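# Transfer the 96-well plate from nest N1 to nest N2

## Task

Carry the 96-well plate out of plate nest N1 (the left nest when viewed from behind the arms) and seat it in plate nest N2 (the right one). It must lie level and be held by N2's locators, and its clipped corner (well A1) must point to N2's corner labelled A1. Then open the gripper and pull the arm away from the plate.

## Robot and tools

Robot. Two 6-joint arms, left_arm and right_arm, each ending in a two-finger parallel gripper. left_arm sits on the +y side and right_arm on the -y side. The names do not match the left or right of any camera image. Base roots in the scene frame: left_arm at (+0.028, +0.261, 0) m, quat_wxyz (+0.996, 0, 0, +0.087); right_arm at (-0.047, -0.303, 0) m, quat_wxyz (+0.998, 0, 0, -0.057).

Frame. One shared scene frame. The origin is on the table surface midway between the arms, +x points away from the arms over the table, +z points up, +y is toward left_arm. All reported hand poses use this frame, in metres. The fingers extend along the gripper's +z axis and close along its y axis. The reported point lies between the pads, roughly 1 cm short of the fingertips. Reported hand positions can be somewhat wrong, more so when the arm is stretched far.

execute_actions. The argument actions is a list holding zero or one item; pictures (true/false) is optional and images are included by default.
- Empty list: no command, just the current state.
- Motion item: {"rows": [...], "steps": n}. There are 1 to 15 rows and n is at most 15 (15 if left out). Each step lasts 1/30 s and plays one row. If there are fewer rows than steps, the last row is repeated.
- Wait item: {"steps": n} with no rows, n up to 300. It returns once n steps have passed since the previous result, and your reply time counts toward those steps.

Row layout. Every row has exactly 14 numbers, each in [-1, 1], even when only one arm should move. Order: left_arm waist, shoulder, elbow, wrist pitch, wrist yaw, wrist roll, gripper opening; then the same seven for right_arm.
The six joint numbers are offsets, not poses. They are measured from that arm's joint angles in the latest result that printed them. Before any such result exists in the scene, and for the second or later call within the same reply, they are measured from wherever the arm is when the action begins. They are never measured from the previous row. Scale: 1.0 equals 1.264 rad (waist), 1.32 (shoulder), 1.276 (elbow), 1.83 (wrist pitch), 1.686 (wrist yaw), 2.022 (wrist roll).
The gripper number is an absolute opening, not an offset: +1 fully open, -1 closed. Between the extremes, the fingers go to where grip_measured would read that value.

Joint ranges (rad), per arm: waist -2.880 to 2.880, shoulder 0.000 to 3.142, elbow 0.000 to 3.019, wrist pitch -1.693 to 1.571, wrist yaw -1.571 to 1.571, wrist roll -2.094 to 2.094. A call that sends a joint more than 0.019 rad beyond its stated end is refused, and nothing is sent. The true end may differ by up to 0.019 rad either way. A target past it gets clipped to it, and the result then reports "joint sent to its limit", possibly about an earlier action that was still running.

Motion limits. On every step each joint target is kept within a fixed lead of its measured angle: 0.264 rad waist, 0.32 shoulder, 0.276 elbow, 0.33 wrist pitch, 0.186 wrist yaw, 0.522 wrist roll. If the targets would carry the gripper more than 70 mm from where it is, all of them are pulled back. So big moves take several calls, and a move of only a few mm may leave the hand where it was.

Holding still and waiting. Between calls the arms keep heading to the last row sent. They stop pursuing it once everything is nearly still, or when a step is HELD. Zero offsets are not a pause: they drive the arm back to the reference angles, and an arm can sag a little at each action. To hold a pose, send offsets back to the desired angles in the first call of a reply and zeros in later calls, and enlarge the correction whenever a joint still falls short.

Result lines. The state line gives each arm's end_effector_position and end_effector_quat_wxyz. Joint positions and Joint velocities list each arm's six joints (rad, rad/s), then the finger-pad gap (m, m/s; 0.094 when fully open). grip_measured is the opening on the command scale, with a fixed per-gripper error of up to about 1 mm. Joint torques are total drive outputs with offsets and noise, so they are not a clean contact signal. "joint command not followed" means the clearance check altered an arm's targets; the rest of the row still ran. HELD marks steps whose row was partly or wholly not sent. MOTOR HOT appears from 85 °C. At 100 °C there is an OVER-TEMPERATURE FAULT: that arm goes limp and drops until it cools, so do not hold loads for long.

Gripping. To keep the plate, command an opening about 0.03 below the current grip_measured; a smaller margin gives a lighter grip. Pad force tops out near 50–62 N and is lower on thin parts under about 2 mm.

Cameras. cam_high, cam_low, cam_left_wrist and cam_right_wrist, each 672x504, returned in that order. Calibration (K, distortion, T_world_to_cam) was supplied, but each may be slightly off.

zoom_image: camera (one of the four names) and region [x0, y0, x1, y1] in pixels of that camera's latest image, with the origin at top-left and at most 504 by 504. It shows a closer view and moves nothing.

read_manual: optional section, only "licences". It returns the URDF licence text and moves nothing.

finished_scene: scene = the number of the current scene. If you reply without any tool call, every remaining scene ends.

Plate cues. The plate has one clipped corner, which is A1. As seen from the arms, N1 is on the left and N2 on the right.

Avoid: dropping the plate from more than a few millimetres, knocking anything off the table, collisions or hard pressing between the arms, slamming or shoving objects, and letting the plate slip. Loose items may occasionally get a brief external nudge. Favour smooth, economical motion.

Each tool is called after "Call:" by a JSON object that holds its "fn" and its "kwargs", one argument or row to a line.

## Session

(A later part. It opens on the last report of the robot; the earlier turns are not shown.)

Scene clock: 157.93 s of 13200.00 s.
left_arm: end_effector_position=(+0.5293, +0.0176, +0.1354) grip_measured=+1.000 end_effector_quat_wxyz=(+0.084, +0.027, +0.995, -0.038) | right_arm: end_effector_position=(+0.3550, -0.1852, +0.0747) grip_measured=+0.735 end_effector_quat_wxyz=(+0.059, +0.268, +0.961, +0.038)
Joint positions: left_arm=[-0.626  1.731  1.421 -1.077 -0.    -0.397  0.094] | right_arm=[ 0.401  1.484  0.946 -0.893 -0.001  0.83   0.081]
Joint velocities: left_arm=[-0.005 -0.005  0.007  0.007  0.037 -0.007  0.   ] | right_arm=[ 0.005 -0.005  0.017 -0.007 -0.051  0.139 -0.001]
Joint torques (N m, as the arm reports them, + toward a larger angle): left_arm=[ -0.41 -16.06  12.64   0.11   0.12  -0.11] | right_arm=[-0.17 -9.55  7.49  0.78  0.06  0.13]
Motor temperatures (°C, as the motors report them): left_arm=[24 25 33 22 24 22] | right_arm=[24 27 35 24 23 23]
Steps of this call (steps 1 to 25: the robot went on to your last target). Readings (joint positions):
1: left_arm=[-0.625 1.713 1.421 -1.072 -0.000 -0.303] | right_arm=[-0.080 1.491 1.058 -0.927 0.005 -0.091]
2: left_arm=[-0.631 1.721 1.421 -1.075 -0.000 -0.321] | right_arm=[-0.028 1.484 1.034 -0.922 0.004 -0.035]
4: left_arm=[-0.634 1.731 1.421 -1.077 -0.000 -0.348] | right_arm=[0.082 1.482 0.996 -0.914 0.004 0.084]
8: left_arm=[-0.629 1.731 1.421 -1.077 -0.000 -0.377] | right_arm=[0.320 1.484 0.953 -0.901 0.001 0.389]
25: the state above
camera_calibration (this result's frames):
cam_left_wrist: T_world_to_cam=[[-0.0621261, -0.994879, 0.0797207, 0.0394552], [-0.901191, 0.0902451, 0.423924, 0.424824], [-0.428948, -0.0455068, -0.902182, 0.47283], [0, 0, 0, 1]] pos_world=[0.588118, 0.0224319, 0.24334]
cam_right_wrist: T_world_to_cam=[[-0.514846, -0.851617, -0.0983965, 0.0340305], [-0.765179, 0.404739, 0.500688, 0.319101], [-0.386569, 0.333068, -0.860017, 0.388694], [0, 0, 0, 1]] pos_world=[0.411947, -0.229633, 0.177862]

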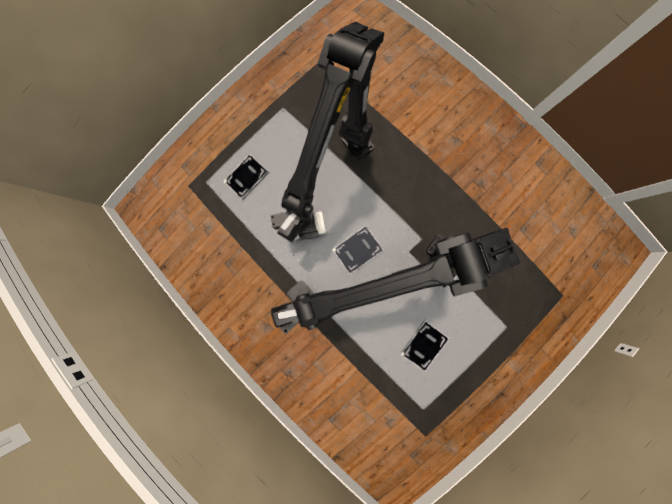

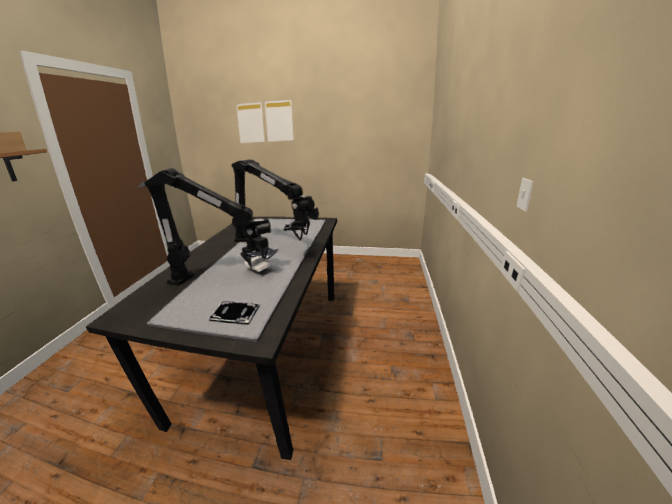

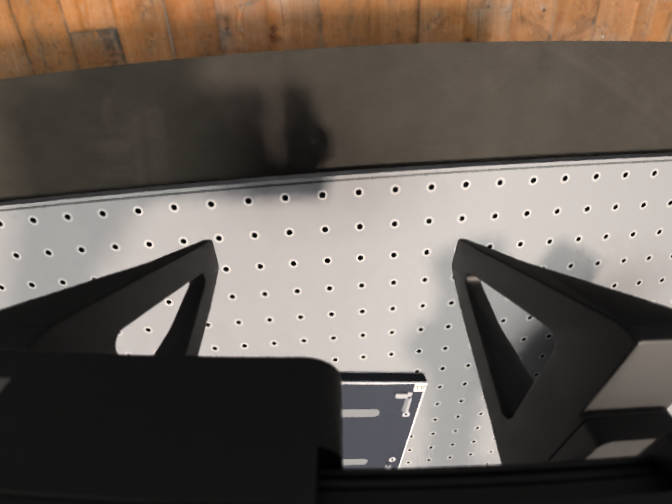

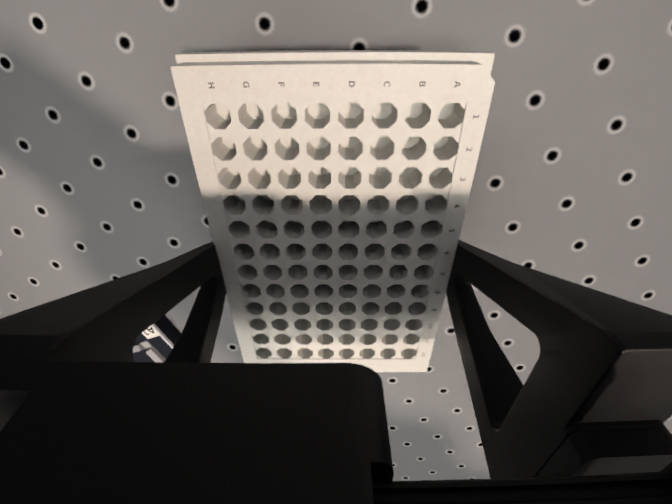

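Call:
{"fn": "execute_actions", "kwargs": {
  "actions": [
    {"rows": [[0,0,0.022,0,0,0,1,0,0.005,0.027,0,0,0.005,0.70],[0,0,0.022,0,0,0,1,0,0.011,0.027,0,0,0.005,0.70],[0,0,0.022,0,0,0,1,0,0.018,0.027,0,0,0.005,0.70],[0,0,0.022,0,0,0,1,0,0.026,0.027,0,0,0.005,0.70],[0,0,0.022,0,0,0,1,0,0.034,0.027,0,0,0.005,0.70],[0,0,0.022,0,0,0,1,0,0.041,0.027,0,0,0.005,0.70],[0,0,0.022,0,0,0,1,0,0.047,0.027,0,0,0.005,0.70],[0,0,0.022,0,0,0,1,0,0.052,0.027,0,0,0.005,0.70],[0,0,0.022,0,0,0,1,0,0.056,0.027,0,0,0.005,0.70],[0,0,0.022,0,0,0,1,0,0.059,0.027,0,0,0.005,0.70],[0,0,0.022,0,0,0,1,0,0.061,0.027,0,0,0.005,0.70],[0,0,0.022,0,0,0,1,0,0.0622,0.027,0,0,0.005,0.70],[0,0,0.022,0,0,0,1,0,0.063,0.027,0,0,0.005,0.70],[0,0,0.022,0,0,0,1,0,0.063,0.027,0,0,0.005,0.70],[0,0,0.022,0,0,0,1,0,0.063,0.027,0,0,0.005,0.70]], "steps": 15}
  ],
  "pictures": false
}}

Call:
{"fn": "execute_actions", "kwargs": {
  "actions": [
    {"steps": 3}
  ],
  "pictures": false
}}

Call:
{"fn": "execute_actions", "kwargs": {
  "actions": [
    {"rows": [[0,0,0.022,0,0,0,1,0,0,0.027,0,0,0,0.73],[0,0,0.022,0,0,0,1,0,0,0.027,0,0,0,0.76],[0,0,0.022,0,0,0,1,0,0,0.027,0,0,0,0.80],[0,0,0.022,0,0,0,1,0,0,0.027,0,0,0,0.85],[0,0,0.022,0,0,0,1,0,0,0.027,0,0,0,0.90],[0,0,0.022,0,0,0,1,0,0,0.027,0,0,0,0.95],[0,0,0.022,0,0,0,1,0,0,0.027,0,0,0,1],[0,0,0.022,0,0,0,1,0,-0.008,0.027,0,0,0,1],[0,0,0.022,0,0,0,1,0,-0.02,0.027,0,0,0,1],[0,0,0.022,0,0,0,1,0,-0.036,0.027,0,0,0,1],[0,0,0.022,0,0,0,1,0,-0.056,0.027,0,0,0,1],[0,0,0.022,0,0,0,1,0,-0.08,0.027,0,0,0,1],[0,0,0.022,0,0,0,1,0,-0.105,0.027,0,0,0,1],[0,0,0.022,0,0,0,1,0,-0.13,0.027,0,0,0,1],[0,0,0.022,0,0,0,1,0,-0.15,0.027,0,0,0,1]], "steps": 15}
  ],
  "pictures": false
}}

Call:
{"fn": "execute_actions", "kwargs": {
  "actions": [
    {"rows": [[0,0,0.022,0,0,0,1,-0.018,-0.09,0.027,0,0,0,1],[0,0,0.022,0,0,0,1,-0.068,-0.10,0.027,0,0,0,1],[0,0,0.022,0,0,0,1,-0.14,-0.11,0.027,0,0,0,1],[-0.008,0.001,0.022,0,0,-0.002,1,-0.229,-0.115,0.027,0,0,0,1],[-0.030,0.004,0.022,0,0,-0.005,1,-0.325,-0.115,0.027,0,0,0,1],[-0.064,0.009,0.022,0,0,-0.008,1,-0.421,-0.115,0.027,0,0,0,1],[-0.106,0.015,0.022,0,0,-0.011,1,-0.51,-0.115,0.027,0,0,0,1],[-0.154,0.021,0.022,0,0,-0.013,1,-0.582,-0.115,0.027,0,0,0,1],[-0.205,0.028,0.022,0,0,-0.015,1,-0.632,-0.115,0.027,0,0,0,1],[-0.255,0.035,0.022,0,0,-0.015,1,-0.65,-0.115,0.027,0,0,0,1],[-0.303,0.041,0.022,0,0,-0.015,1,-0.65,-0.115,0.027,0,0,0,1],[-0.345,0.047,0.022,0,0,-0.015,1,-0.65,-0.115,0.027,0,0,0,1],[-0.379,0.052,0.022,0,0,-0.015,1,-0.65,-0.115,0.027,0,0,0,1],[-0.401,0.055,0.022,0,0,-0.015,1,-0.65,-0.115,0.027,0,0,0,1],[-0.409,0.056,0.022,0,0,-0.015,1,-0.65,-0.115,0.027,0,0,0,1]], "steps": 15}
  ],
  "pictures": false
}}

Call:
{"fn": "execute_actions", "kwargs": {
  "actions": [
    {"steps": 20}
  ]
}}

Scene clock: 196.37 s of 13200.00 s.
left_arm: end_effector_position=(+0.5293, +0.0176, +0.1354) grip_measured=+1.000 end_effector_quat_wxyz=(+0.084, +0.027, +0.995, -0.038) | right_arm: end_effector_position=(+0.3489, -0.1869, +0.0404) grip_measured=+0.735 end_effector_quat_wxyz=(+0.022, +0.273, +0.962, +0.015)
Joint positions: left_arm=[-0.626  1.731  1.421 -1.077 -0.    -0.397  0.094] | right_arm=[ 0.401  1.571  0.946 -0.893 -0.001  0.84   0.081]
Joint velocities: left_arm=[-0.015  0.005  0.002  0.007 -0.037 -0.066  0.   ] | right_arm=[-0.005  0.015 -0.012  0.002  0.066 -0.007 -0.001]
Joint torques (N m, as the arm reports them, + toward a larger angle): left_arm=[ -0.95 -16.3   12.43   0.68   0.08   0.05] | right_arm=[ 0.28 -9.42  9.62 -0.03  0.    0.01]
Motor temperatures (°C, as the motors report them): left_arm=[24 26 34 22 24 22] | right_arm=[24 27 33 24 23 23]
Steps of this call (steps 1 to 30: the robot went on to your last target; steps 31 to 90: nothing new was sent; then 34.93 s passed at rest; steps 91 to 105: all 15 steps of this action). Readings (joint positions):
91: left_arm=[-0.626 1.731 1.421 -1.077 -0.000 -0.397] | right_arm=[0.401 1.484 0.946 -0.893 -0.001 0.840]
92: left_arm=[-0.626 1.731 1.421 -1.077 -0.000 -0.397] | right_arm=[0.401 1.484 0.946 -0.893 -0.001 0.840]
94: left_arm=[-0.626 1.731 1.421 -1.077 -0.000 -0.397] | right_arm=[0.401 1.489 0.946 -0.893 -0.001 0.840]
98: left_arm=[-0.626 1.731 1.421 -1.077 -0.000 -0.397] | right_arm=[0.401 1.522 0.946 -0.893 -0.001 0.840]
105: the state above

Scene clock: 196.47 s of 13200.00 s.
left_arm: end_effector_position=(+0.5293, +0.0176, +0.1354) grip_measured=+1.000 end_effector_quat_wxyz=(+0.084, +0.027, +0.995, -0.038) | right_arm: end_effector_position=(+0.3489, -0.1869, +0.0404) grip_measured=+0.735 end_effector_quat_wxyz=(+0.022, +0.273, +0.962, +0.015)
Joint positions: left_arm=[-0.626  1.731  1.421 -1.077 -0.    -0.397  0.094] | right_arm=[ 0.401  1.571  0.946 -0.893 -0.001  0.84   0.081]
Joint velocities: left_arm=[ 0.005 -0.015 -0.012  0.002  0.037 -0.022  0.   ] | right_arm=[ 0.005 -0.015  0.002 -0.007  0.022  0.11  -0.001]
Joint torques (N m, as the arm reports them, + toward a larger angle): left_arm=[ -0.92 -16.35  12.43   0.68   0.08   0.05] | right_arm=[  0.2  -10.36   9.27   0.17   0.03   0.03]
Motor temperatures (°C, as the motors report them): left_arm=[24 26 34 22 24 22] | right_arm=[24 27 33 24 23 23]
Steps of this call (steps 1 to 3: the robot went on to your last target). Readings (joint positions):
1: left_arm=[-0.626 1.731 1.421 -1.077 -0.000 -0.397] | right_arm=[0.401 1.571 0.946 -0.893 -0.001 0.840]
2: left_arm=[-0.626 1.731 1.421 -1.077 -0.000 -0.397] | right_arm=[0.401 1.571 0.946 -0.893 -0.001 0.840]
3: the state above

Scene clock: 196.97 s of 13200.00 s.
left_arm: end_effector_position=(+0.5293, +0.0176, +0.1354) grip_measured=+1.000 end_effector_quat_wxyz=(+0.084, +0.027, +0.995, -0.038) | right_arm: end_effector_position=(+0.3555, -0.1850, +0.0782) grip_measured=+1.000 end_effector_quat_wxyz=(+0.063, +0.273, +0.959, +0.040)
Joint positions: left_arm=[-0.626  1.731  1.421 -1.077 -0.    -0.397  0.094] | right_arm=[ 0.401  1.475  0.946 -0.893 -0.001  0.84   0.094]
Joint velocities: left_arm=[ 0.005 -0.005 -0.007 -0.002 -0.007  0.022  0.   ] | right_arm=[ 0.005 -0.982  0.012 -0.017  0.007 -0.007  0.   ]
Joint torques (N m, as the arm reports them, + toward a larger angle): left_arm=[ -0.97 -16.38  12.45   0.68   0.08   0.04] | right_arm=[  0.24 -12.83   9.86   0.29   0.03   0.02]
Motor temperatures (°C, as the motors report them): left_arm=[24 26 34 22 24 22] | right_arm=[24 27 33 24 23 23]
Steps of this call (steps 1 to 15: all 15 steps of this action). Readings (joint positions):
1: left_arm=[-0.626 1.731 1.421 -1.077 -0.000 -0.397] | right_arm=[0.401 1.571 0.946 -0.893 -0.001 0.840]
2: left_arm=[-0.626 1.731 1.421 -1.077 -0.000 -0.397] | right_arm=[0.401 1.571 0.946 -0.893 -0.001 0.840]
4: left_arm=[-0.626 1.731 1.421 -1.077 -0.000 -0.397] | right_arm=[0.401 1.571 0.946 -0.893 -0.001 0.840]
8: left_arm=[-0.626 1.731 1.421 -1.077 -0.000 -0.397] | right_arm=[0.401 1.571 0.946 -0.893 -0.001 0.840]
15: the state above

Scene clock: 197.47 s of 13200.00 s.
left_arm: end_effector_position=(+0.4366, -0.1179, +0.1300) grip_measured=+1.000 end_effector_quat_wxyz=(+0.074, +0.171, +0.981, -0.046) | right_arm: end_effector_position=(+0.3419, -0.4688, +0.1412) grip_measured=+1.000 end_effector_quat_wxyz=(+0.149, +0.575, +0.804, +0.035)
Joint positions: left_arm=[-0.922  1.74   1.421 -1.077 -0.003 -0.402  0.094] | right_arm=[-0.288  1.317  0.946 -0.893 -0.004  0.84   0.094]
Joint velocities: left_arm=[-1.255  0.112  0.012  0.002 -0.037 -0.081  0.   ] | right_arm=[-1.812  0.024  0.017  0.002  0.081  0.037  0.   ]
Joint torques (N m, as the arm reports them, + toward a larger angle): left_arm=[ -1.23 -14.69  11.22   0.66   0.15  -0.1 ] | right_arm=[ 1.25 -7.05 10.61  0.41  0.1   0.02]
Motor temperatures (°C, as the motors report them): left_arm=[24 26 34 22 24 22] | right_arm=[24 27 33 24 23 23]
Steps of this call (steps 1 to 15: all 15 steps of this action). Readings (joint positions):
1: left_arm=[-0.626 1.731 1.421 -1.077 -0.000 -0.397] | right_arm=[0.400 1.440 0.946 -0.893 -0.001 0.840]
2: left_arm=[-0.626 1.731 1.421 -1.077 -0.000 -0.397] | right_arm=[0.394 1.405 0.946 -0.893 -0.003 0.840]
4: left_arm=[-0.626 1.731 1.421 -1.077 -0.000 -0.397] | right_arm=[0.349 1.344 0.946 -0.893 -0.006 0.840]
8: left_arm=[-0.666 1.731 1.421 -1.077 -0.003 -0.401] | right_arm=[0.146 1.300 0.946 -0.893 -0.006 0.840]
15: the state above

Scene clock: 198.13 s of 13200.00 s.
left_arm: end_effector_position=(+0.3474, -0.1945, +0.0994) grip_measured=+1.000 end_effector_quat_wxyz=(+0.045, +0.269, +0.962, -0.037) | right_arm: end_effector_position=(+0.3153, -0.5210, +0.1400) grip_measured=+1.000 end_effector_quat_wxyz=(+0.149, +0.629, +0.762, +0.023)
Joint positions: left_arm=[-1.132  1.798  1.421 -1.077  0.001 -0.413  0.094] | right_arm=[-0.426  1.321  0.946 -0.893 -0.     0.84   0.094]
Joint velocities: left_arm=[-0.015  0.005 -0.012  0.002  0.037 -0.037  0.   ] | right_arm=[-0.005 -0.024  0.002 -0.012  0.007 -0.007  0.   ]
Joint torques (N m, as the arm reports them, + toward a larger angle): left_arm=[ -2.11 -16.34  12.04   0.56   0.02  -0.11] | right_arm=[ 0.65 -7.48 11.13  0.49 -0.02  0.01]
Motor temperatures (°C, as the motors report them): left_arm=[24 26 34 22 24 22] | right_arm=[24 27 33 24 23 23]
Steps of this call (steps 1 to 20: the robot went on to your last target). Readings (joint positions):
1: left_arm=[-0.965 1.745 1.421 -1.077 -0.003 -0.402] | right_arm=[-0.348 1.319 0.946 -0.893 -0.002 0.840]
2: left_arm=[-1.009 1.750 1.421 -1.077 -0.003 -0.403] | right_arm=[-0.399 1.321 0.946 -0.893 0.001 0.840]
4: left_arm=[-1.096 1.763 1.421 -1.077 -0.002 -0.406] | right_arm=[-0.460 1.321 0.946 -0.893 0.004 0.840]
8: left_arm=[-1.200 1.792 1.421 -1.077 0.003 -0.408] | right_arm=[-0.452 1.321 0.946 -0.893 0.002 0.840]
20: the state above
camera_calibration (this result's frames):
cam_left_wrist: T_world_to_cam=[[-0.519994, -0.852243, 0.0573389, 0.00904857], [-0.733592, 0.479969, 0.481117, 0.307197], [-0.437549, 0.208114, -0.874779, 0.402311], [0, 0, 0, 1]] pos_world=[0.406093, -0.22346, 0.203617]
cam_right_wrist: T_world_to_cam=[[-0.954893, -0.201994, -0.217663, 0.227868], [-0.275357, 0.876716, 0.394395, 0.498306], [0.111163, 0.43654, -0.892791, 0.442935], [0, 0, 0, 1]] pos_world=[0.305563, -0.584204, 0.248518]

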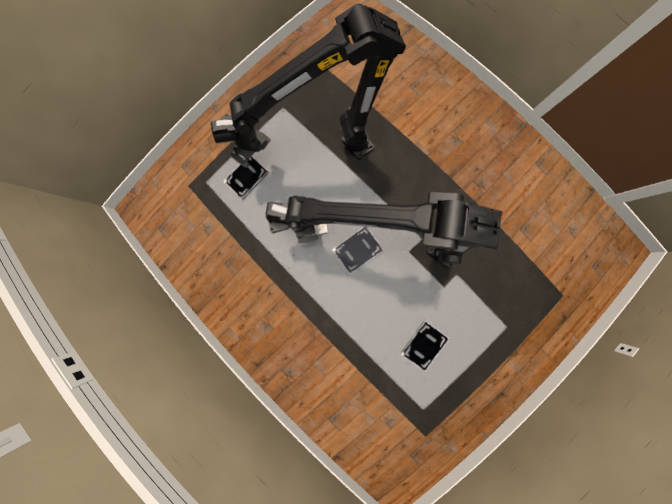

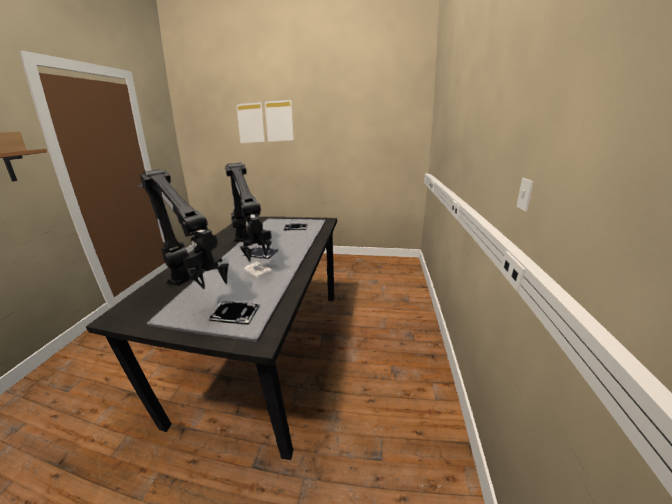

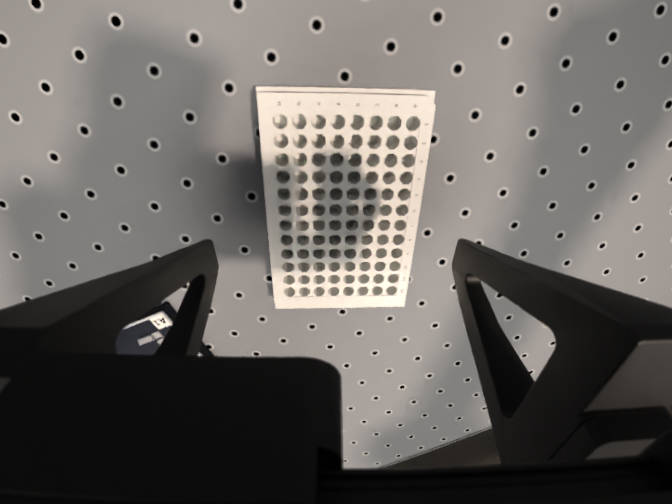

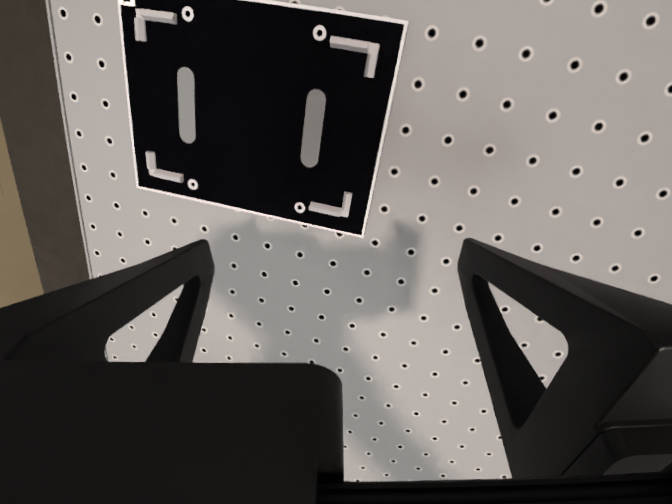

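Call:
{"fn": "zoom_image", "kwargs": {
  "camera": "cam_left_wrist",
  "region": [225, 75, 465, 315]
}}

Region (225, 75, 465, 315) of cam_left_wrist's 672x504 image, scaled by 2.100, with more detail than that image has.

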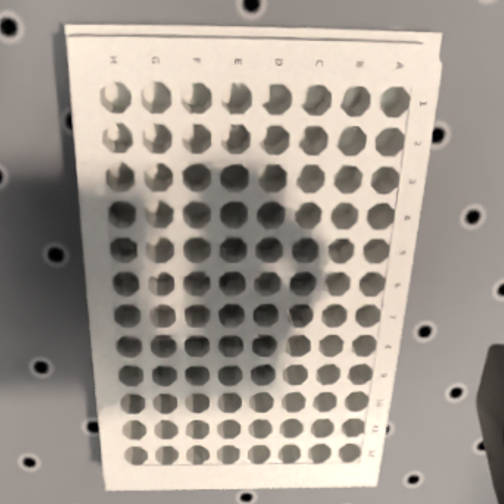

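Call:
{"fn": "execute_actions", "kwargs": {
  "actions": [
    {"rows": [[-0.006,0.006,0.022,0,0,0,1,0,0,0.027,0,0,0,1],[-0.011,0.013,0.022,0,0,0,1,0,0,0.027,0,0,0,1],[-0.016,0.022,0.022,0,0,0,1,0,0,0.027,0,0,0,1],[-0.020,0.032,0.022,0,0,0,1,0,0,0.027,0,0,0,1],[-0.023,0.042,0.022,0,0,0,1,0,0,0.027,0,0,0,1],[-0.025,0.052,0.022,0,0,0,1,0,0,0.027,0,0,0,1],[-0.026,0.061,0.022,0,0,0,1,0,0,0.027,0,0,0,1],[-0.026,0.069,0.022,0,0,0,1,0,0,0.027,0,0,0,1],[-0.026,0.075,0.022,0,0,0,1,0,0,0.027,0,0,0,1],[-0.026,0.080,0.022,0,0,0,1,0,0,0.027,0,0,0,1],[-0.026,0.0835,0.022,0,0,0,1,0,0,0.027,0,0,0,1],[-0.026,0.086,0.022,0,0,0,1,0,0,0.027,0,0,0,1],[-0.026,0.0875,0.022,0,0,0,1,0,0,0.027,0,0,0,1],[-0.026,0.0886,0.022,0,0,0,1,0,0,0.027,0,0,0,1],[-0.026,0.0886,0.022,0,0,0,1,0,0,0.027,0,0,0,1]], "steps": 15}
  ],
  "pictures": false
}}

Call:
{"fn": "execute_actions", "kwargs": {
  "actions": [
    {"steps": 6}
  ]
}}

Scene clock: 214.67 s of 13200.00 s.
left_arm: end_effector_position=(+0.3295, -0.1986, +0.0411) grip_measured=+1.000 end_effector_quat_wxyz=(+0.002, +0.284, +0.959, -0.003) | right_arm: end_effector_position=(+0.3153, -0.5210, +0.1400) grip_measured=+1.000 end_effector_quat_wxyz=(+0.149, +0.629, +0.762, +0.023)
Joint positions: left_arm=[-1.163  1.907  1.421 -1.077  0.001 -0.413  0.094] | right_arm=[-0.426  1.321  0.946 -0.893 -0.     0.84   0.094]
Joint velocities: left_arm=[-0.024  0.2    0.012 -0.002 -0.037 -0.066  0.   ] | right_arm=[-0.024  0.005 -0.012 -0.012 -0.081  0.007  0.   ]
Joint torques (N m, as the arm reports them, + toward a larger angle): left_arm=[ -0.74 -17.67  11.31   0.33   0.07   0.04] | right_arm=[ 0.27 -7.77 10.92  0.49  0.03  0.01]
Motor temperatures (°C, as the motors report them): left_arm=[24 26 34 22 24 22] | right_arm=[24 27 35 24 23 23]
Steps of this call (steps 1 to 30: the robot went on to your last target; steps 31 to 90: nothing new was sent; then 13.03 s passed at rest; steps 91 to 105: all 15 steps of this action). Readings (joint positions):
91: left_arm=[-1.136 1.798 1.421 -1.077 0.001 -0.413] | right_arm=[-0.426 1.321 0.946 -0.893 -0.000 0.840]
92: left_arm=[-1.136 1.798 1.421 -1.077 0.001 -0.413] | right_arm=[-0.426 1.321 0.946 -0.893 -0.000 0.840]
94: left_arm=[-1.138 1.799 1.421 -1.077 0.001 -0.413] | right_arm=[-0.426 1.321 0.946 -0.893 -0.000 0.840]
98: left_arm=[-1.150 1.825 1.421 -1.077 0.001 -0.413] | right_arm=[-0.426 1.321 0.946 -0.893 -0.000 0.840]
105: the state above

Scene clock: 214.87 s of 13200.00 s.
left_arm: end_effector_position=(+0.3292, -0.1982, +0.0381) grip_measured=+1.000 end_effector_quat_wxyz=(+0.000, +0.284, +0.959, -0.001) | right_arm: end_effector_position=(+0.3153, -0.5210, +0.1400) grip_measured=+1.000 end_effector_quat_wxyz=(+0.149, +0.629, +0.762, +0.023)
Joint positions: left_arm=[-1.163  1.913  1.421 -1.077  0.001 -0.413  0.094] | right_arm=[-0.426  1.321  0.946 -0.893 -0.     0.84   0.094]
Joint velocities: left_arm=[ 0.005  0.015 -0.017  0.007 -0.022  0.007  0.   ] | right_arm=[ 0.005 -0.005 -0.007 -0.012 -0.022  0.066  0.   ]
Joint torques (N m, as the arm reports them, + toward a larger angle): left_arm=[ -1.36 -17.63  11.26   0.31   0.08   0.04] | right_arm=[ 0.31 -7.74 10.9   0.49  0.03  0.  ]
Motor temperatures (°C, as the motors report them): left_arm=[24 26 34 22 24 22] | right_arm=[24 27 35 24 23 23]
Steps of this call (steps 1 to 6: the robot went on to your last target). Readings (joint positions):
1: left_arm=[-1.163 1.912 1.421 -1.077 0.001 -0.413] | right_arm=[-0.426 1.321 0.946 -0.893 -0.000 0.840]
2: left_arm=[-1.163 1.914 1.421 -1.077 0.001 -0.413] | right_arm=[-0.426 1.321 0.946 -0.893 -0.000 0.840]
4: left_arm=[-1.163 1.914 1.421 -1.077 0.001 -0.413] | right_arm=[-0.426 1.321 0.946 -0.893 -0.000 0.840]
6: the state above
camera_calibration (this result's frames):
cam_left_wrist: T_world_to_cam=[[-0.543903, -0.839073, 0.0112049, 0.0122017], [-0.685046, 0.451692, 0.571565, 0.300111], [-0.484646, 0.3032, -0.82048, 0.373805], [0, 0, 0, 1]] pos_world=[0.39339, -0.238657, 0.13503]
cam_right_wrist: T_world_to_cam=[[-0.954893, -0.201994, -0.217663, 0.227868], [-0.275357, 0.876716, 0.394395, 0.498306], [0.111163, 0.43654, -0.892791, 0.442935], [0, 0, 0, 1]] pos_world=[0.305563, -0.584204, 0.248518]

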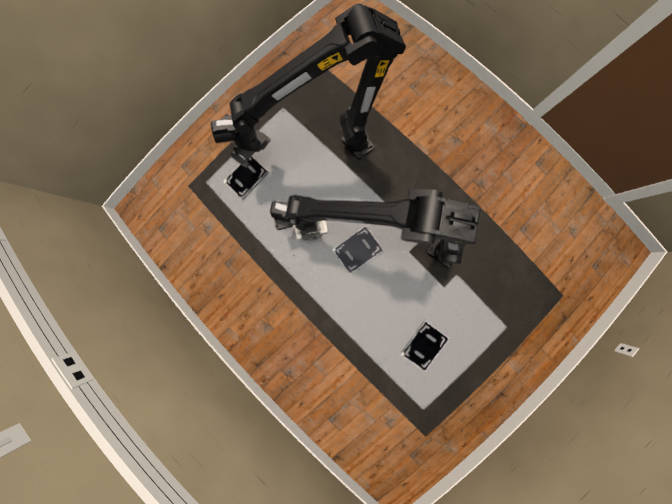

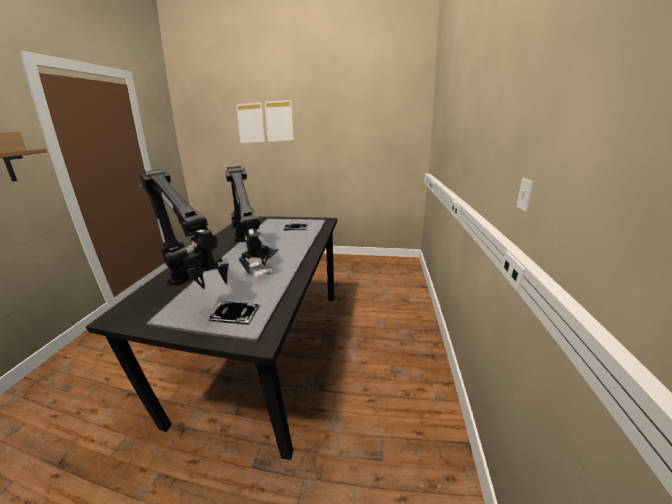

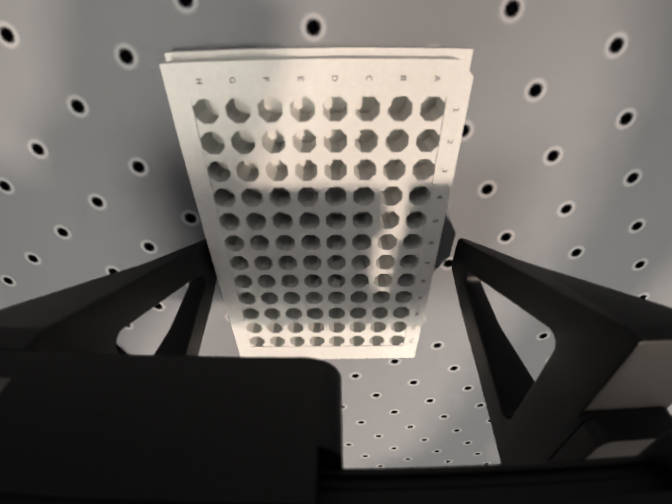

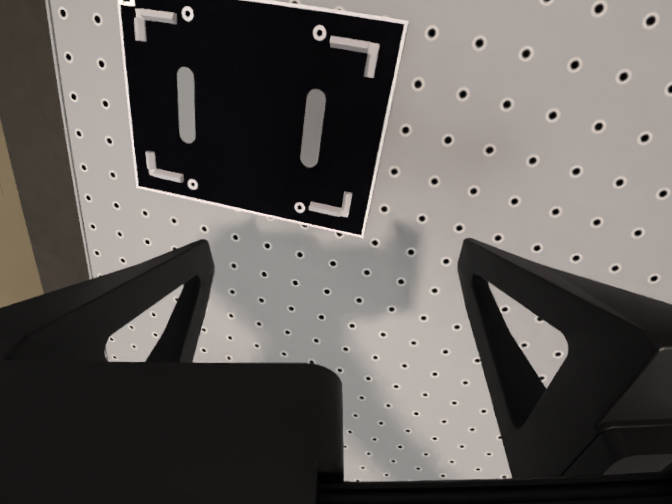

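Call:
{"fn": "zoom_image", "kwargs": {
  "camera": "cam_left_wrist",
  "region": [150, 40, 486, 376]
}}

Region (150, 40, 486, 376) of cam_left_wrist's 672x504 image, scaled by 1.500, with more detail than that image has.

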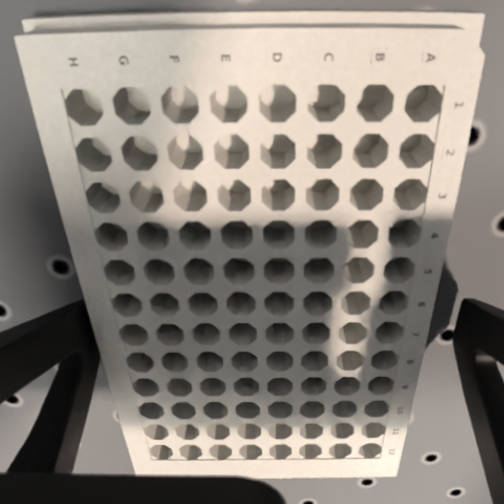

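Call:
{"fn": "execute_actions", "kwargs": {
  "actions": [
    {"rows": [[0,0,0.022,0,0,0,0.98,0,0,0.027,0,0,0,1],[0,0,0.022,0,0,0,0.955,0,0,0.027,0,0,0,1],[0,0,0.022,0,0,0,0.93,0,0,0.027,0,0,0,1],[0,0,0.022,0,0,0,0.90,0,0,0.027,0,0,0,1],[0,0,0.022,0,0,0,0.87,0,0,0.027,0,0,0,1],[0,0,0.022,0,0,0,0.84,0,0,0.027,0,0,0,1],[0,0,0.022,0,0,0,0.81,0,0,0.027,0,0,0,1],[0,0,0.022,0,0,0,0.785,0,0,0.027,0,0,0,1],[0,0,0.022,0,0,0,0.765,0,0,0.027,0,0,0,1],[0,0,0.022,0,0,0,0.745,0,0,0.027,0,0,0,1],[0,0,0.022,0,0,0,0.73,0,0,0.027,0,0,0,1],[0,0,0.022,0,0,0,0.715,0,0,0.027,0,0,0,1],[0,0,0.022,0,0,0,0.70,0,0,0.027,0,0,0,1],[0,0,0.022,0,0,0,0.69,0,0,0.027,0,0,0,1],[0,0,0.022,0,0,0,0.69,0,0,0.027,0,0,0,1]], "steps": 15}
  ],
  "pictures": false
}}

Call:
{"fn": "execute_actions", "kwargs": {
  "actions": [
    {"rows": [[0,-0.008,0.022,0,0,0,0.69,0,0,0.027,0,0,0,1],[0,-0.02,0.022,0,0,0,0.69,0,0,0.027,0,0,0,1],[0,-0.036,0.022,0,0,0,0.69,0,0,0.027,0,0,0,1],[0,-0.056,0.022,0,0,0,0.69,0,0,0.027,0,0,0,1],[0.023,-0.08,0.012,0.002,0,0.009,0.69,0,0,0.027,0,0,0,1],[0.087,-0.11,-0.015,0.006,0,0.036,0.69,0,0,0.027,0,0,0,1],[0.183,-0.145,-0.056,0.013,0,0.075,0.69,0,0,0.027,0,0,0,1],[0.301,-0.185,-0.107,0.022,0,0.124,0.69,0,0,0.027,0,0,0,1],[0.432,-0.225,-0.163,0.032,0,0.178,0.69,0,0,0.027,0,0,0,1],[0.568,-0.265,-0.221,0.041,0,0.234,0.69,0,0,0.027,0,0,0,1],[0.699,-0.30,-0.277,0.051,0,0.288,0.69,0,0,0.027,0,0,0,1],[0.817,-0.33,-0.328,0.060,0,0.337,0.69,0,0,0.027,0,0,0,1],[0.913,-0.355,-0.369,0.067,0,0.376,0.69,0,0,0.027,0,0,0,1],[0.977,-0.37,-0.396,0.071,0,0.403,0.69,0,0,0.027,0,0,0,1],[1.0,-0.376,-0.406,0.073,0,0.412,0.69,0,0,0.027,0,0,0,1]], "steps": 15}
  ],
  "pictures": false
}}

Call:
{"fn": "execute_actions", "kwargs": {
  "actions": [
    {"steps": 15}
  ],
  "pictures": false
}}

Call:
{"fn": "execute_actions", "kwargs": {
  "actions": [
    {"rows": [[0.20,0,-0.01,0.005,0,0.03,0.69,0,0,0.027,0,0,0,1],[0.245,0,-0.01,0.005,0,0.03,0.69,0,0,0.027,0,0,0,1],[0.29,0,-0.01,0.005,0,0.03,0.69,0,0,0.027,0,0,0,1],[0.33,0,-0.01,0.005,0,0.03,0.69,0,0,0.027,0,0,0,1],[0.365,0,-0.01,0.005,0,0.03,0.69,0,0,0.027,0,0,0,1],[0.395,0,-0.01,0.005,0,0.03,0.69,0,0,0.027,0,0,0,1],[0.42,0,-0.01,0.005,0,0.03,0.69,0,0,0.027,0,0,0,1],[0.44,0,-0.01,0.005,0,0.03,0.69,0,0,0.027,0,0,0,1],[0.455,0,-0.01,0.005,0,0.03,0.69,0,0,0.027,0,0,0,1],[0.467,0,-0.01,0.005,0,0.03,0.69,0,0,0.027,0,0,0,1],[0.476,0,-0.01,0.005,0,0.03,0.69,0,0,0.027,0,0,0,1],[0.483,0,-0.01,0.005,0,0.03,0.69,0,0,0.027,0,0,0,1],[0.487,0,-0.01,0.005,0,0.03,0.69,0,0,0.027,0,0,0,1],[0.49,0,-0.01,0.005,0,0.03,0.69,0,0,0.027,0,0,0,1],[0.49,0,-0.01,0.005,0,0.03,0.69,0,0,0.027,0,0,0,1]], "steps": 15}
  ],
  "pictures": false
}}

Call:
{"fn": "execute_actions", "kwargs": {
  "actions": [
    {"steps": 10}
  ]
}}

Scene clock: 234.30 s of 13200.00 s.
left_arm: end_effector_position=(+0.3293, -0.1982, +0.0385) grip_measured=+0.707 end_effector_quat_wxyz=(+0.000, +0.284, +0.959, -0.001) | right_arm: end_effector_position=(+0.3153, -0.5210, +0.1400) grip_measured=+1.000 end_effector_quat_wxyz=(+0.149, +0.629, +0.762, +0.023)
Joint positions: left_arm=[-1.163  1.912  1.421 -1.077  0.001 -0.413  0.08 ] | right_arm=[-0.426  1.321  0.946 -0.893 -0.     0.84   0.094]
Joint velocities: left_arm=[ 0.005  0.005 -0.017 -0.007 -0.051 -0.022 -0.002] | right_arm=[-0.005 -0.034  0.012  0.002  0.007  0.007  0.   ]
Joint torques (N m, as the arm reports them, + toward a larger angle): left_arm=[ -0.99 -17.96  11.41   0.29   0.07   0.04] | right_arm=[ 0.33 -7.8  10.91  0.5   0.03  0.01]
Motor temperatures (°C, as the motors report them): left_arm=[24 26 33 22 24 22] | right_arm=[24 26 35 24 23 23]
Steps of this call (steps 1 to 15: the robot went on to your last target; steps 16 to 90: nothing new was sent; then 15.93 s passed at rest; steps 91 to 105: all 15 steps of this action). Readings (joint positions):
91: left_arm=[-1.163 1.913 1.421 -1.077 0.001 -0.413] | right_arm=[-0.426 1.321 0.946 -0.893 -0.000 0.840]
92: left_arm=[-1.163 1.913 1.421 -1.077 0.001 -0.413] | right_arm=[-0.426 1.321 0.946 -0.893 -0.000 0.840]
94: left_arm=[-1.163 1.913 1.421 -1.077 0.001 -0.413] | right_arm=[-0.426 1.321 0.946 -0.893 -0.000 0.840]
98: left_arm=[-1.163 1.913 1.421 -1.077 0.001 -0.413] | right_arm=[-0.426 1.321 0.946 -0.893 -0.000 0.840]
105: the state above

Scene clock: 234.80 s of 13200.00 s.
left_arm: end_effector_position=(+0.3874, -0.0390, +0.1092) grip_measured=+0.707 end_effector_quat_wxyz=(+0.063, +0.288, +0.955, -0.029) | right_arm: end_effector_position=(+0.3153, -0.5210, +0.1400) grip_measured=+1.000 end_effector_quat_wxyz=(+0.149, +0.629, +0.762, +0.023)
Joint positions: left_arm=[-0.867  1.563  1.139 -1.009  0.004 -0.107  0.08 ] | right_arm=[-0.426  1.321  0.946 -0.893 -0.     0.84   0.094]
Joint velocities: left_arm=[ 1.382 -1.158 -1.223  0.237 -0.095  1.253 -0.001] | right_arm=[-0.005 -0.005 -0.017  0.017 -0.022  0.037  0.   ]
Joint torques (N m, as the arm reports them, + toward a larger angle): left_arm=[ -1.71 -10.64   8.5    0.88   0.04   0.12] | right_arm=[ 0.31 -7.8  10.92  0.51  0.03  0.01]
Motor temperatures (°C, as the motors report them): left_arm=[24 26 33 22 24 22] | right_arm=[24 26 35 24 23 23]
Steps of this call (steps 1 to 15: all 15 steps of this action). Readings (joint positions):
1: left_arm=[-1.163 1.912 1.421 -1.077 0.001 -0.413] | right_arm=[-0.426 1.321 0.946 -0.893 -0.000 0.840]
2: left_arm=[-1.163 1.910 1.421 -1.077 0.001 -0.413] | right_arm=[-0.426 1.321 0.946 -0.893 -0.000 0.840]
4: left_arm=[-1.163 1.901 1.421 -1.077 0.001 -0.413] | right_arm=[-0.426 1.321 0.946 -0.893 -0.000 0.840]
8: left_arm=[-1.126 1.827 1.394 -1.072 0.004 -0.375] | right_arm=[-0.426 1.321 0.946 -0.893 -0.000 0.840]
15: the state above

Scene clock: 235.30 s of 13200.00 s.
left_arm: end_effector_position=(+0.4095, +0.3558, +0.0874) grip_measured=+0.707 end_effector_quat_wxyz=(+0.054, +0.051, +0.997, +0.017) | right_arm: end_effector_position=(+0.3153, -0.5210, +0.1400) grip_measured=+1.000 end_effector_quat_wxyz=(+0.149, +0.629, +0.762, +0.023)
Joint positions: left_arm=[ 0.069  1.416  0.915 -0.956 -0.     0.345  0.08 ] | right_arm=[-0.426  1.321  0.946 -0.893 -0.     0.84   0.094]
Joint velocities: left_arm=[ 1.597 -0.005  0.002  0.056 -0.154  0.315 -0.   ] | right_arm=[-0.005 -0.005 -0.017  0.022  0.007  0.066  0.   ]
Joint torques (N m, as the arm reports them, + toward a larger angle): left_arm=[ -6.84 -10.14   8.06   0.77   0.45   0.22] | right_arm=[ 0.28 -7.76 10.89  0.5   0.03  0.01]
Motor temperatures (°C, as the motors report them): left_arm=[24 26 33 22 24 22] | right_arm=[24 26 35 24 23 23]
Steps of this call (steps 1 to 15: the robot went on to your last target). Readings (joint positions):
1: left_arm=[-0.818 1.525 1.097 -1.002 0.004 -0.059] | right_arm=[-0.426 1.321 0.946 -0.893 -0.000 0.840]
2: left_arm=[-0.766 1.492 1.058 -0.996 0.004 -0.012] | right_arm=[-0.426 1.321 0.946 -0.893 -0.000 0.840]
4: left_arm=[-0.654 1.444 0.995 -0.988 0.004 0.077] | right_arm=[-0.426 1.321 0.946 -0.893 -0.000 0.840]
8: left_arm=[-0.399 1.415 0.930 -0.976 0.003 0.215] | right_arm=[-0.426 1.321 0.946 -0.893 -0.000 0.840]
15: the state above

Scene clock: 235.80 s of 13200.00 s.
left_arm: end_effector_position=(+0.2758, +0.5607, +0.0835) grip_measured=+0.707 end_effector_quat_wxyz=(+0.041, -0.242, +0.969, +0.032) | right_arm: end_effector_position=(+0.3153, -0.5210, +0.1400) grip_measured=+1.000 end_effector_quat_wxyz=(+0.149, +0.629, +0.762, +0.023)
Joint positions: left_arm=[ 0.704  1.416  0.904 -0.956 -0.003  0.388  0.08 ] | right_arm=[-0.426  1.321  0.946 -0.893 -0.     0.84   0.094]
Joint velocities: left_arm=[-0.093 -0.005 -0.061 -0.017  0.007  0.007  0.   ] | right_arm=[ 0.005 -0.005 -0.007  0.007  0.037 -0.066  0.   ]
Joint torques (N m, as the arm reports them, + toward a larger angle): left_arm=[-1.96 -9.85  9.02  0.85  0.31  0.17] | right_arm=[ 0.26 -7.88 10.91  0.5   0.04  0.01]
Motor temperatures (°C, as the motors report them): left_arm=[24 26 33 22 24 22] | right_arm=[24 26 35 24 23 23]
Steps of this call (steps 1 to 15: all 15 steps of this action). Readings (joint positions):
1: left_arm=[0.127 1.416 0.915 -0.956 0.001 0.353] | right_arm=[-0.426 1.321 0.946 -0.893 -0.000 0.840]
2: left_arm=[0.186 1.416 0.915 -0.956 0.002 0.358] | right_arm=[-0.426 1.321 0.946 -0.893 -0.000 0.840]
4: left_arm=[0.315 1.416 0.915 -0.956 0.002 0.366] | right_arm=[-0.426 1.321 0.946 -0.893 -0.000 0.840]
8: left_arm=[0.575 1.416 0.915 -0.956 -0.001 0.380] | right_arm=[-0.426 1.321 0.946 -0.893 -0.000 0.840]
15: the state above

Scene clock: 236.13 s of 13200.00 s.
left_arm: end_effector_position=(+0.2786, +0.5579, +0.0832) grip_measured=+0.707 end_effector_quat_wxyz=(+0.041, -0.236, +0.970, +0.031) | right_arm: end_effector_position=(+0.3153, -0.5210, +0.1400) grip_measured=+1.000 end_effector_quat_wxyz=(+0.149, +0.629, +0.762, +0.023)
Joint positions: left_arm=[ 0.694  1.416  0.903 -0.956 -0.003  0.392  0.08 ] | right_arm=[-0.426  1.321  0.946 -0.893 -0.     0.84   0.094]
Joint velocities: left_arm=[ 0.005 -0.015 -0.012 -0.012 -0.051  0.037 -0.   ] | right_arm=[-0.005 -0.005 -0.017 -0.012 -0.022 -0.066  0.   ]
Joint torques (N m, as the arm reports them, + toward a larger angle): left_arm=[ -1.33 -10.04   8.95   0.86   0.29   0.14] | right_arm=[ 0.25 -7.84 10.9   0.5   0.04  0.01]
Motor temperatures (°C, as the motors report them): left_arm=[24 26 33 22 24 22] | right_arm=[24 26 35 24 23 23]
Steps of this call (steps 1 to 10: the robot went on to your last target). Readings (joint positions):
1: left_arm=[0.702 1.416 0.903 -0.956 -0.003 0.389] | right_arm=[-0.426 1.321 0.946 -0.893 -0.000 0.840]
2: left_arm=[0.699 1.416 0.903 -0.956 -0.003 0.389] | right_arm=[-0.426 1.321 0.946 -0.893 -0.000 0.840]
4: left_arm=[0.695 1.416 0.903 -0.956 -0.003 0.390] | right_arm=[-0.426 1.321 0.946 -0.893 -0.000 0.840]
8: left_arm=[0.694 1.416 0.903 -0.956 -0.003 0.392] | right_arm=[-0.426 1.321 0.946 -0.893 -0.000 0.840]
10: the state above
camera_calibration (this result's frames):
cam_left_wrist: T_world_to_cam=[[0.459926, -0.887386, -0.0318528, 0.369395], [-0.765245, -0.414307, 0.492696, 0.410179], [-0.450408, -0.202228, -0.869618, 0.433532], [0, 0, 0, 1]] pos_world=[0.33926, 0.585408, 0.18668]
cam_right_wrist: T_world_to_cam=[[-0.954893, -0.201994, -0.217663, 0.227868], [-0.275357, 0.876716, 0.394395, 0.498306], [0.111163, 0.43654, -0.892791, 0.442935], [0, 0, 0, 1]] pos_world=[0.305563, -0.584204, 0.248518]

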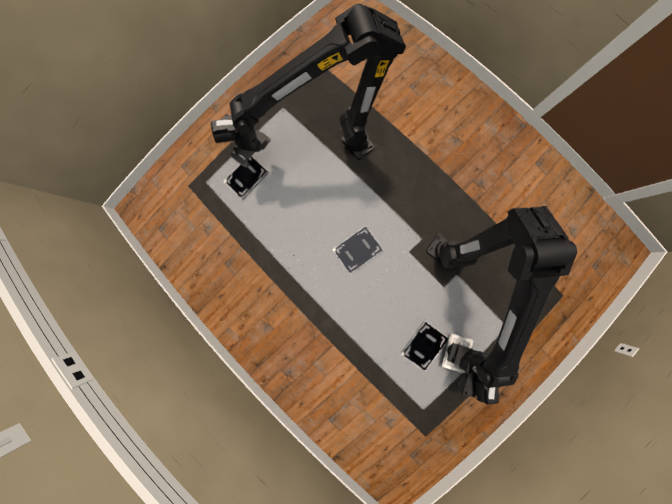

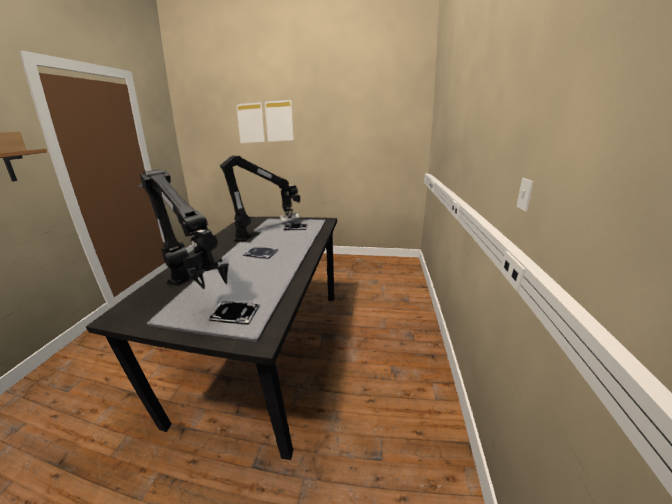

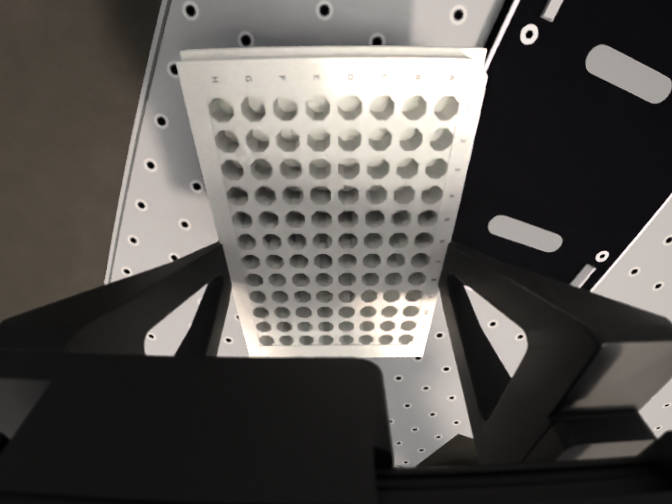

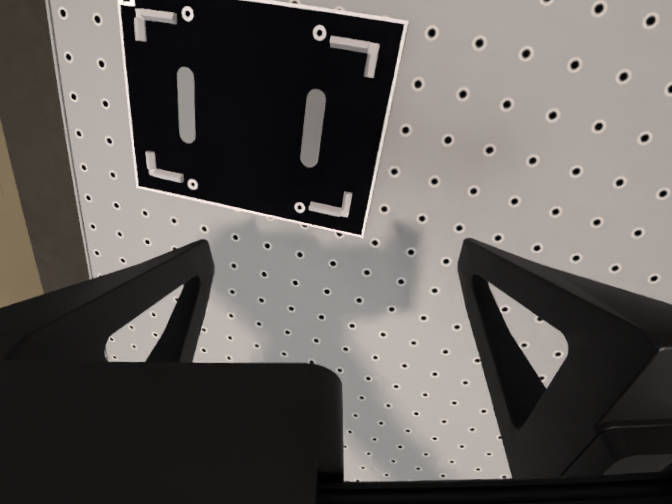

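Call:
{"fn": "zoom_image", "kwargs": {
  "camera": "cam_left_wrist",
  "region": [165, 35, 501, 371]
}}

Region (165, 35, 501, 371) of cam_left_wrist's 672x504 image, scaled by 1.500, with more detail than that image has.

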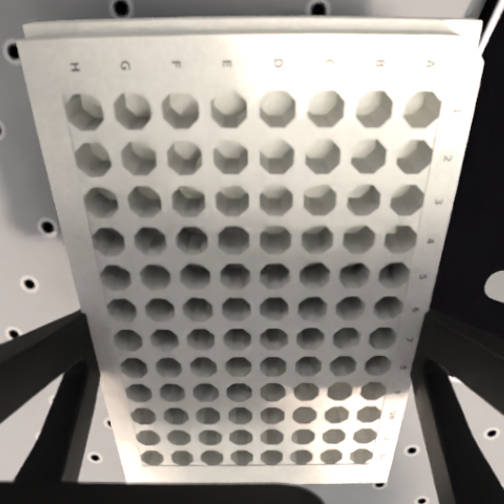

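Call:
{"fn": "execute_actions", "kwargs": {
  "actions": [
    {"rows": [[-0.003,0,0.022,0,0.002,0.006,0.68,0,0,0.027,0,0,0,1],[-0.011,0,0.022,0,0.002,0.010,0.68,0,0,0.027,0,0,0,1],[-0.023,0,0.022,0,0.002,0.014,0.68,0,0,0.027,0,0,0,1],[-0.039,0.003,0.022,0,0.002,0.017,0.68,0,0,0.027,0,0,0,1],[-0.058,0.007,0.022,0,0.002,0.019,0.68,0,0,0.027,0,0,0,1],[-0.079,0.012,0.022,0,0.002,0.021,0.68,0,0,0.027,0,0,0,1],[-0.101,0.018,0.022,0,0.002,0.021,0.68,0,0,0.027,0,0,0,1],[-0.124,0.024,0.022,0,0.002,0.021,0.68,0,0,0.027,0,0,0,1],[-0.146,0.030,0.022,0,0.002,0.021,0.68,0,0,0.027,0,0,0,1],[-0.167,0.035,0.022,0,0.002,0.021,0.68,0,0,0.027,0,0,0,1],[-0.185,0.040,0.022,0,0.002,0.021,0.68,0,0,0.027,0,0,0,1],[-0.201,0.043,0.022,0,0.002,0.021,0.68,0,0,0.027,0,0,0,1],[-0.214,0.045,0.022,0,0.002,0.021,0.68,0,0,0.027,0,0,0,1],[-0.222,0.046,0.022,0,0.002,0.021,0.68,0,0,0.027,0,0,0,1],[-0.2247,0.047,0.022,0,0.002,0.021,0.68,0,0,0.027,0,0,0,1]], "steps": 15}
  ],
  "pictures": false
}}

Call:
{"fn": "execute_actions", "kwargs": {
  "actions": [
    {"steps": 14}
  ]
}}

Scene clock: 255.87 s of 13200.00 s.
left_arm: end_effector_position=(+0.3491, +0.4745, +0.0652) grip_measured=+0.699 end_effector_quat_wxyz=(+0.023, -0.084, +0.996, +0.013) | right_arm: end_effector_position=(+0.3153, -0.5210, +0.1400) grip_measured=+1.000 end_effector_quat_wxyz=(+0.149, +0.629, +0.762, +0.023)
Joint positions: left_arm=[ 0.413  1.465  0.903 -0.956  0.     0.419  0.08 ] | right_arm=[-0.426  1.321  0.946 -0.893 -0.     0.84   0.094]
Joint velocities: left_arm=[-0.464  0.161  0.012 -0.007 -0.037 -0.007  0.   ] | right_arm=[-0.005  0.005 -0.012 -0.002  0.022  0.022  0.   ]
Joint torques (N m, as the arm reports them, + toward a larger angle): left_arm=[  0.82 -10.19  11.23   0.43   0.14   0.14] | right_arm=[ 0.29 -7.84 10.9   0.5   0.03  0.01]
Motor temperatures (°C, as the motors report them): left_arm=[24 26 32 22 24 22] | right_arm=[24 26 36 24 23 23]
Steps of this call (steps 1 to 30: the robot went on to your last target; steps 31 to 90: nothing new was sent; then 16.23 s passed at rest; steps 91 to 105: all 15 steps of this action). Readings (joint positions):
91: left_arm=[0.694 1.416 0.903 -0.956 -0.003 0.392] | right_arm=[-0.426 1.321 0.946 -0.893 -0.000 0.840]
92: left_arm=[0.694 1.416 0.903 -0.956 -0.003 0.393] | right_arm=[-0.426 1.321 0.946 -0.893 -0.000 0.840]
94: left_arm=[0.687 1.416 0.903 -0.956 -0.003 0.398] | right_arm=[-0.426 1.321 0.946 -0.893 -0.000 0.840]
98: left_arm=[0.613 1.419 0.903 -0.956 -0.003 0.409] | right_arm=[-0.426 1.321 0.946 -0.893 -0.000 0.840]
105: the state above

Scene clock: 256.33 s of 13200.00 s.
left_arm: end_effector_position=(+0.3506, +0.4713, +0.0626) grip_measured=+0.699 end_effector_quat_wxyz=(+0.020, -0.079, +0.997, +0.010) | right_arm: end_effector_position=(+0.3153, -0.5210, +0.1400) grip_measured=+1.000 end_effector_quat_wxyz=(+0.149, +0.629, +0.762, +0.023)
Joint positions: left_arm=[ 0.404  1.472  0.903 -0.956  0.001  0.42   0.08 ] | right_arm=[-0.426  1.321  0.946 -0.893 -0.     0.84   0.094]
Joint velocities: left_arm=[ 0.005 -0.015  0.002 -0.002 -0.007  0.081  0.001] | right_arm=[-0.005 -0.015 -0.007  0.007  0.066 -0.007  0.   ]
Joint torques (N m, as the arm reports them, + toward a larger angle): left_arm=[-0.36 -9.82 11.04  0.41  0.15  0.19] | right_arm=[ 0.29 -7.79 10.92  0.47  0.04  0.01]
Motor temperatures (°C, as the motors report them): left_arm=[24 26 32 22 24 22] | right_arm=[24 26 36 24 23 23]
Steps of this call (steps 1 to 14: the robot went on to your last target). Readings (joint positions):
1: left_arm=[0.401 1.469 0.903 -0.956 0.001 0.419] | right_arm=[-0.426 1.321 0.946 -0.893 -0.000 0.840]
2: left_arm=[0.395 1.471 0.903 -0.956 0.001 0.420] | right_arm=[-0.426 1.321 0.946 -0.893 -0.000 0.840]
4: left_arm=[0.396 1.472 0.903 -0.956 0.001 0.420] | right_arm=[-0.426 1.321 0.946 -0.893 -0.000 0.840]
8: left_arm=[0.403 1.472 0.903 -0.956 0.001 0.420] | right_arm=[-0.426 1.321 0.946 -0.893 -0.000 0.840]
14: the state above
camera_calibration (this result's frames):
cam_left_wrist: T_world_to_cam=[[0.157361, -0.987508, -0.00805692, 0.410578], [-0.832472, -0.137035, 0.536853, 0.329672], [-0.531251, -0.0777724, -0.843637, 0.398584], [0, 0, 0, 1]] pos_world=[0.421583, 0.481625, 0.162583]
cam_right_wrist: T_world_to_cam=[[-0.954893, -0.201994, -0.217663, 0.227868], [-0.275357, 0.876716, 0.394395, 0.498306], [0.111163, 0.43654, -0.892791, 0.442935], [0, 0, 0, 1]] pos_world=[0.305563, -0.584204, 0.248518]

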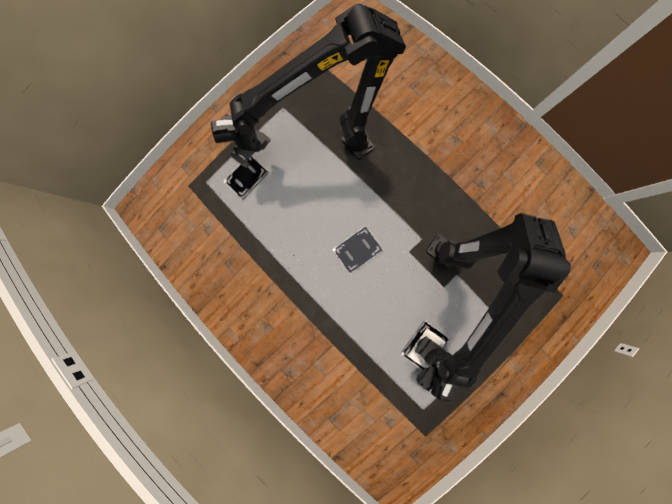

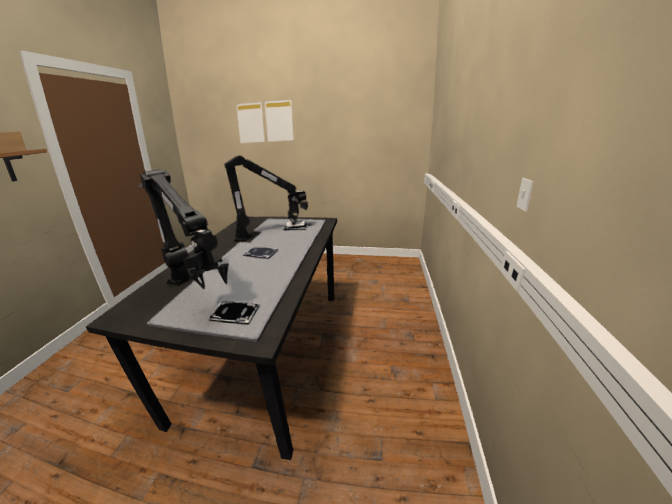

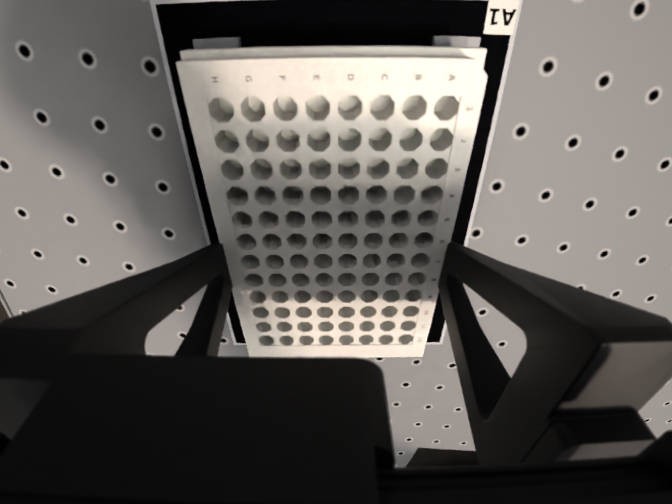

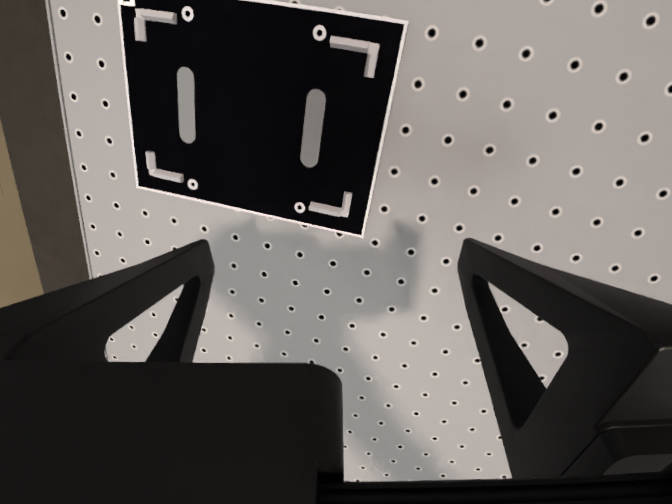

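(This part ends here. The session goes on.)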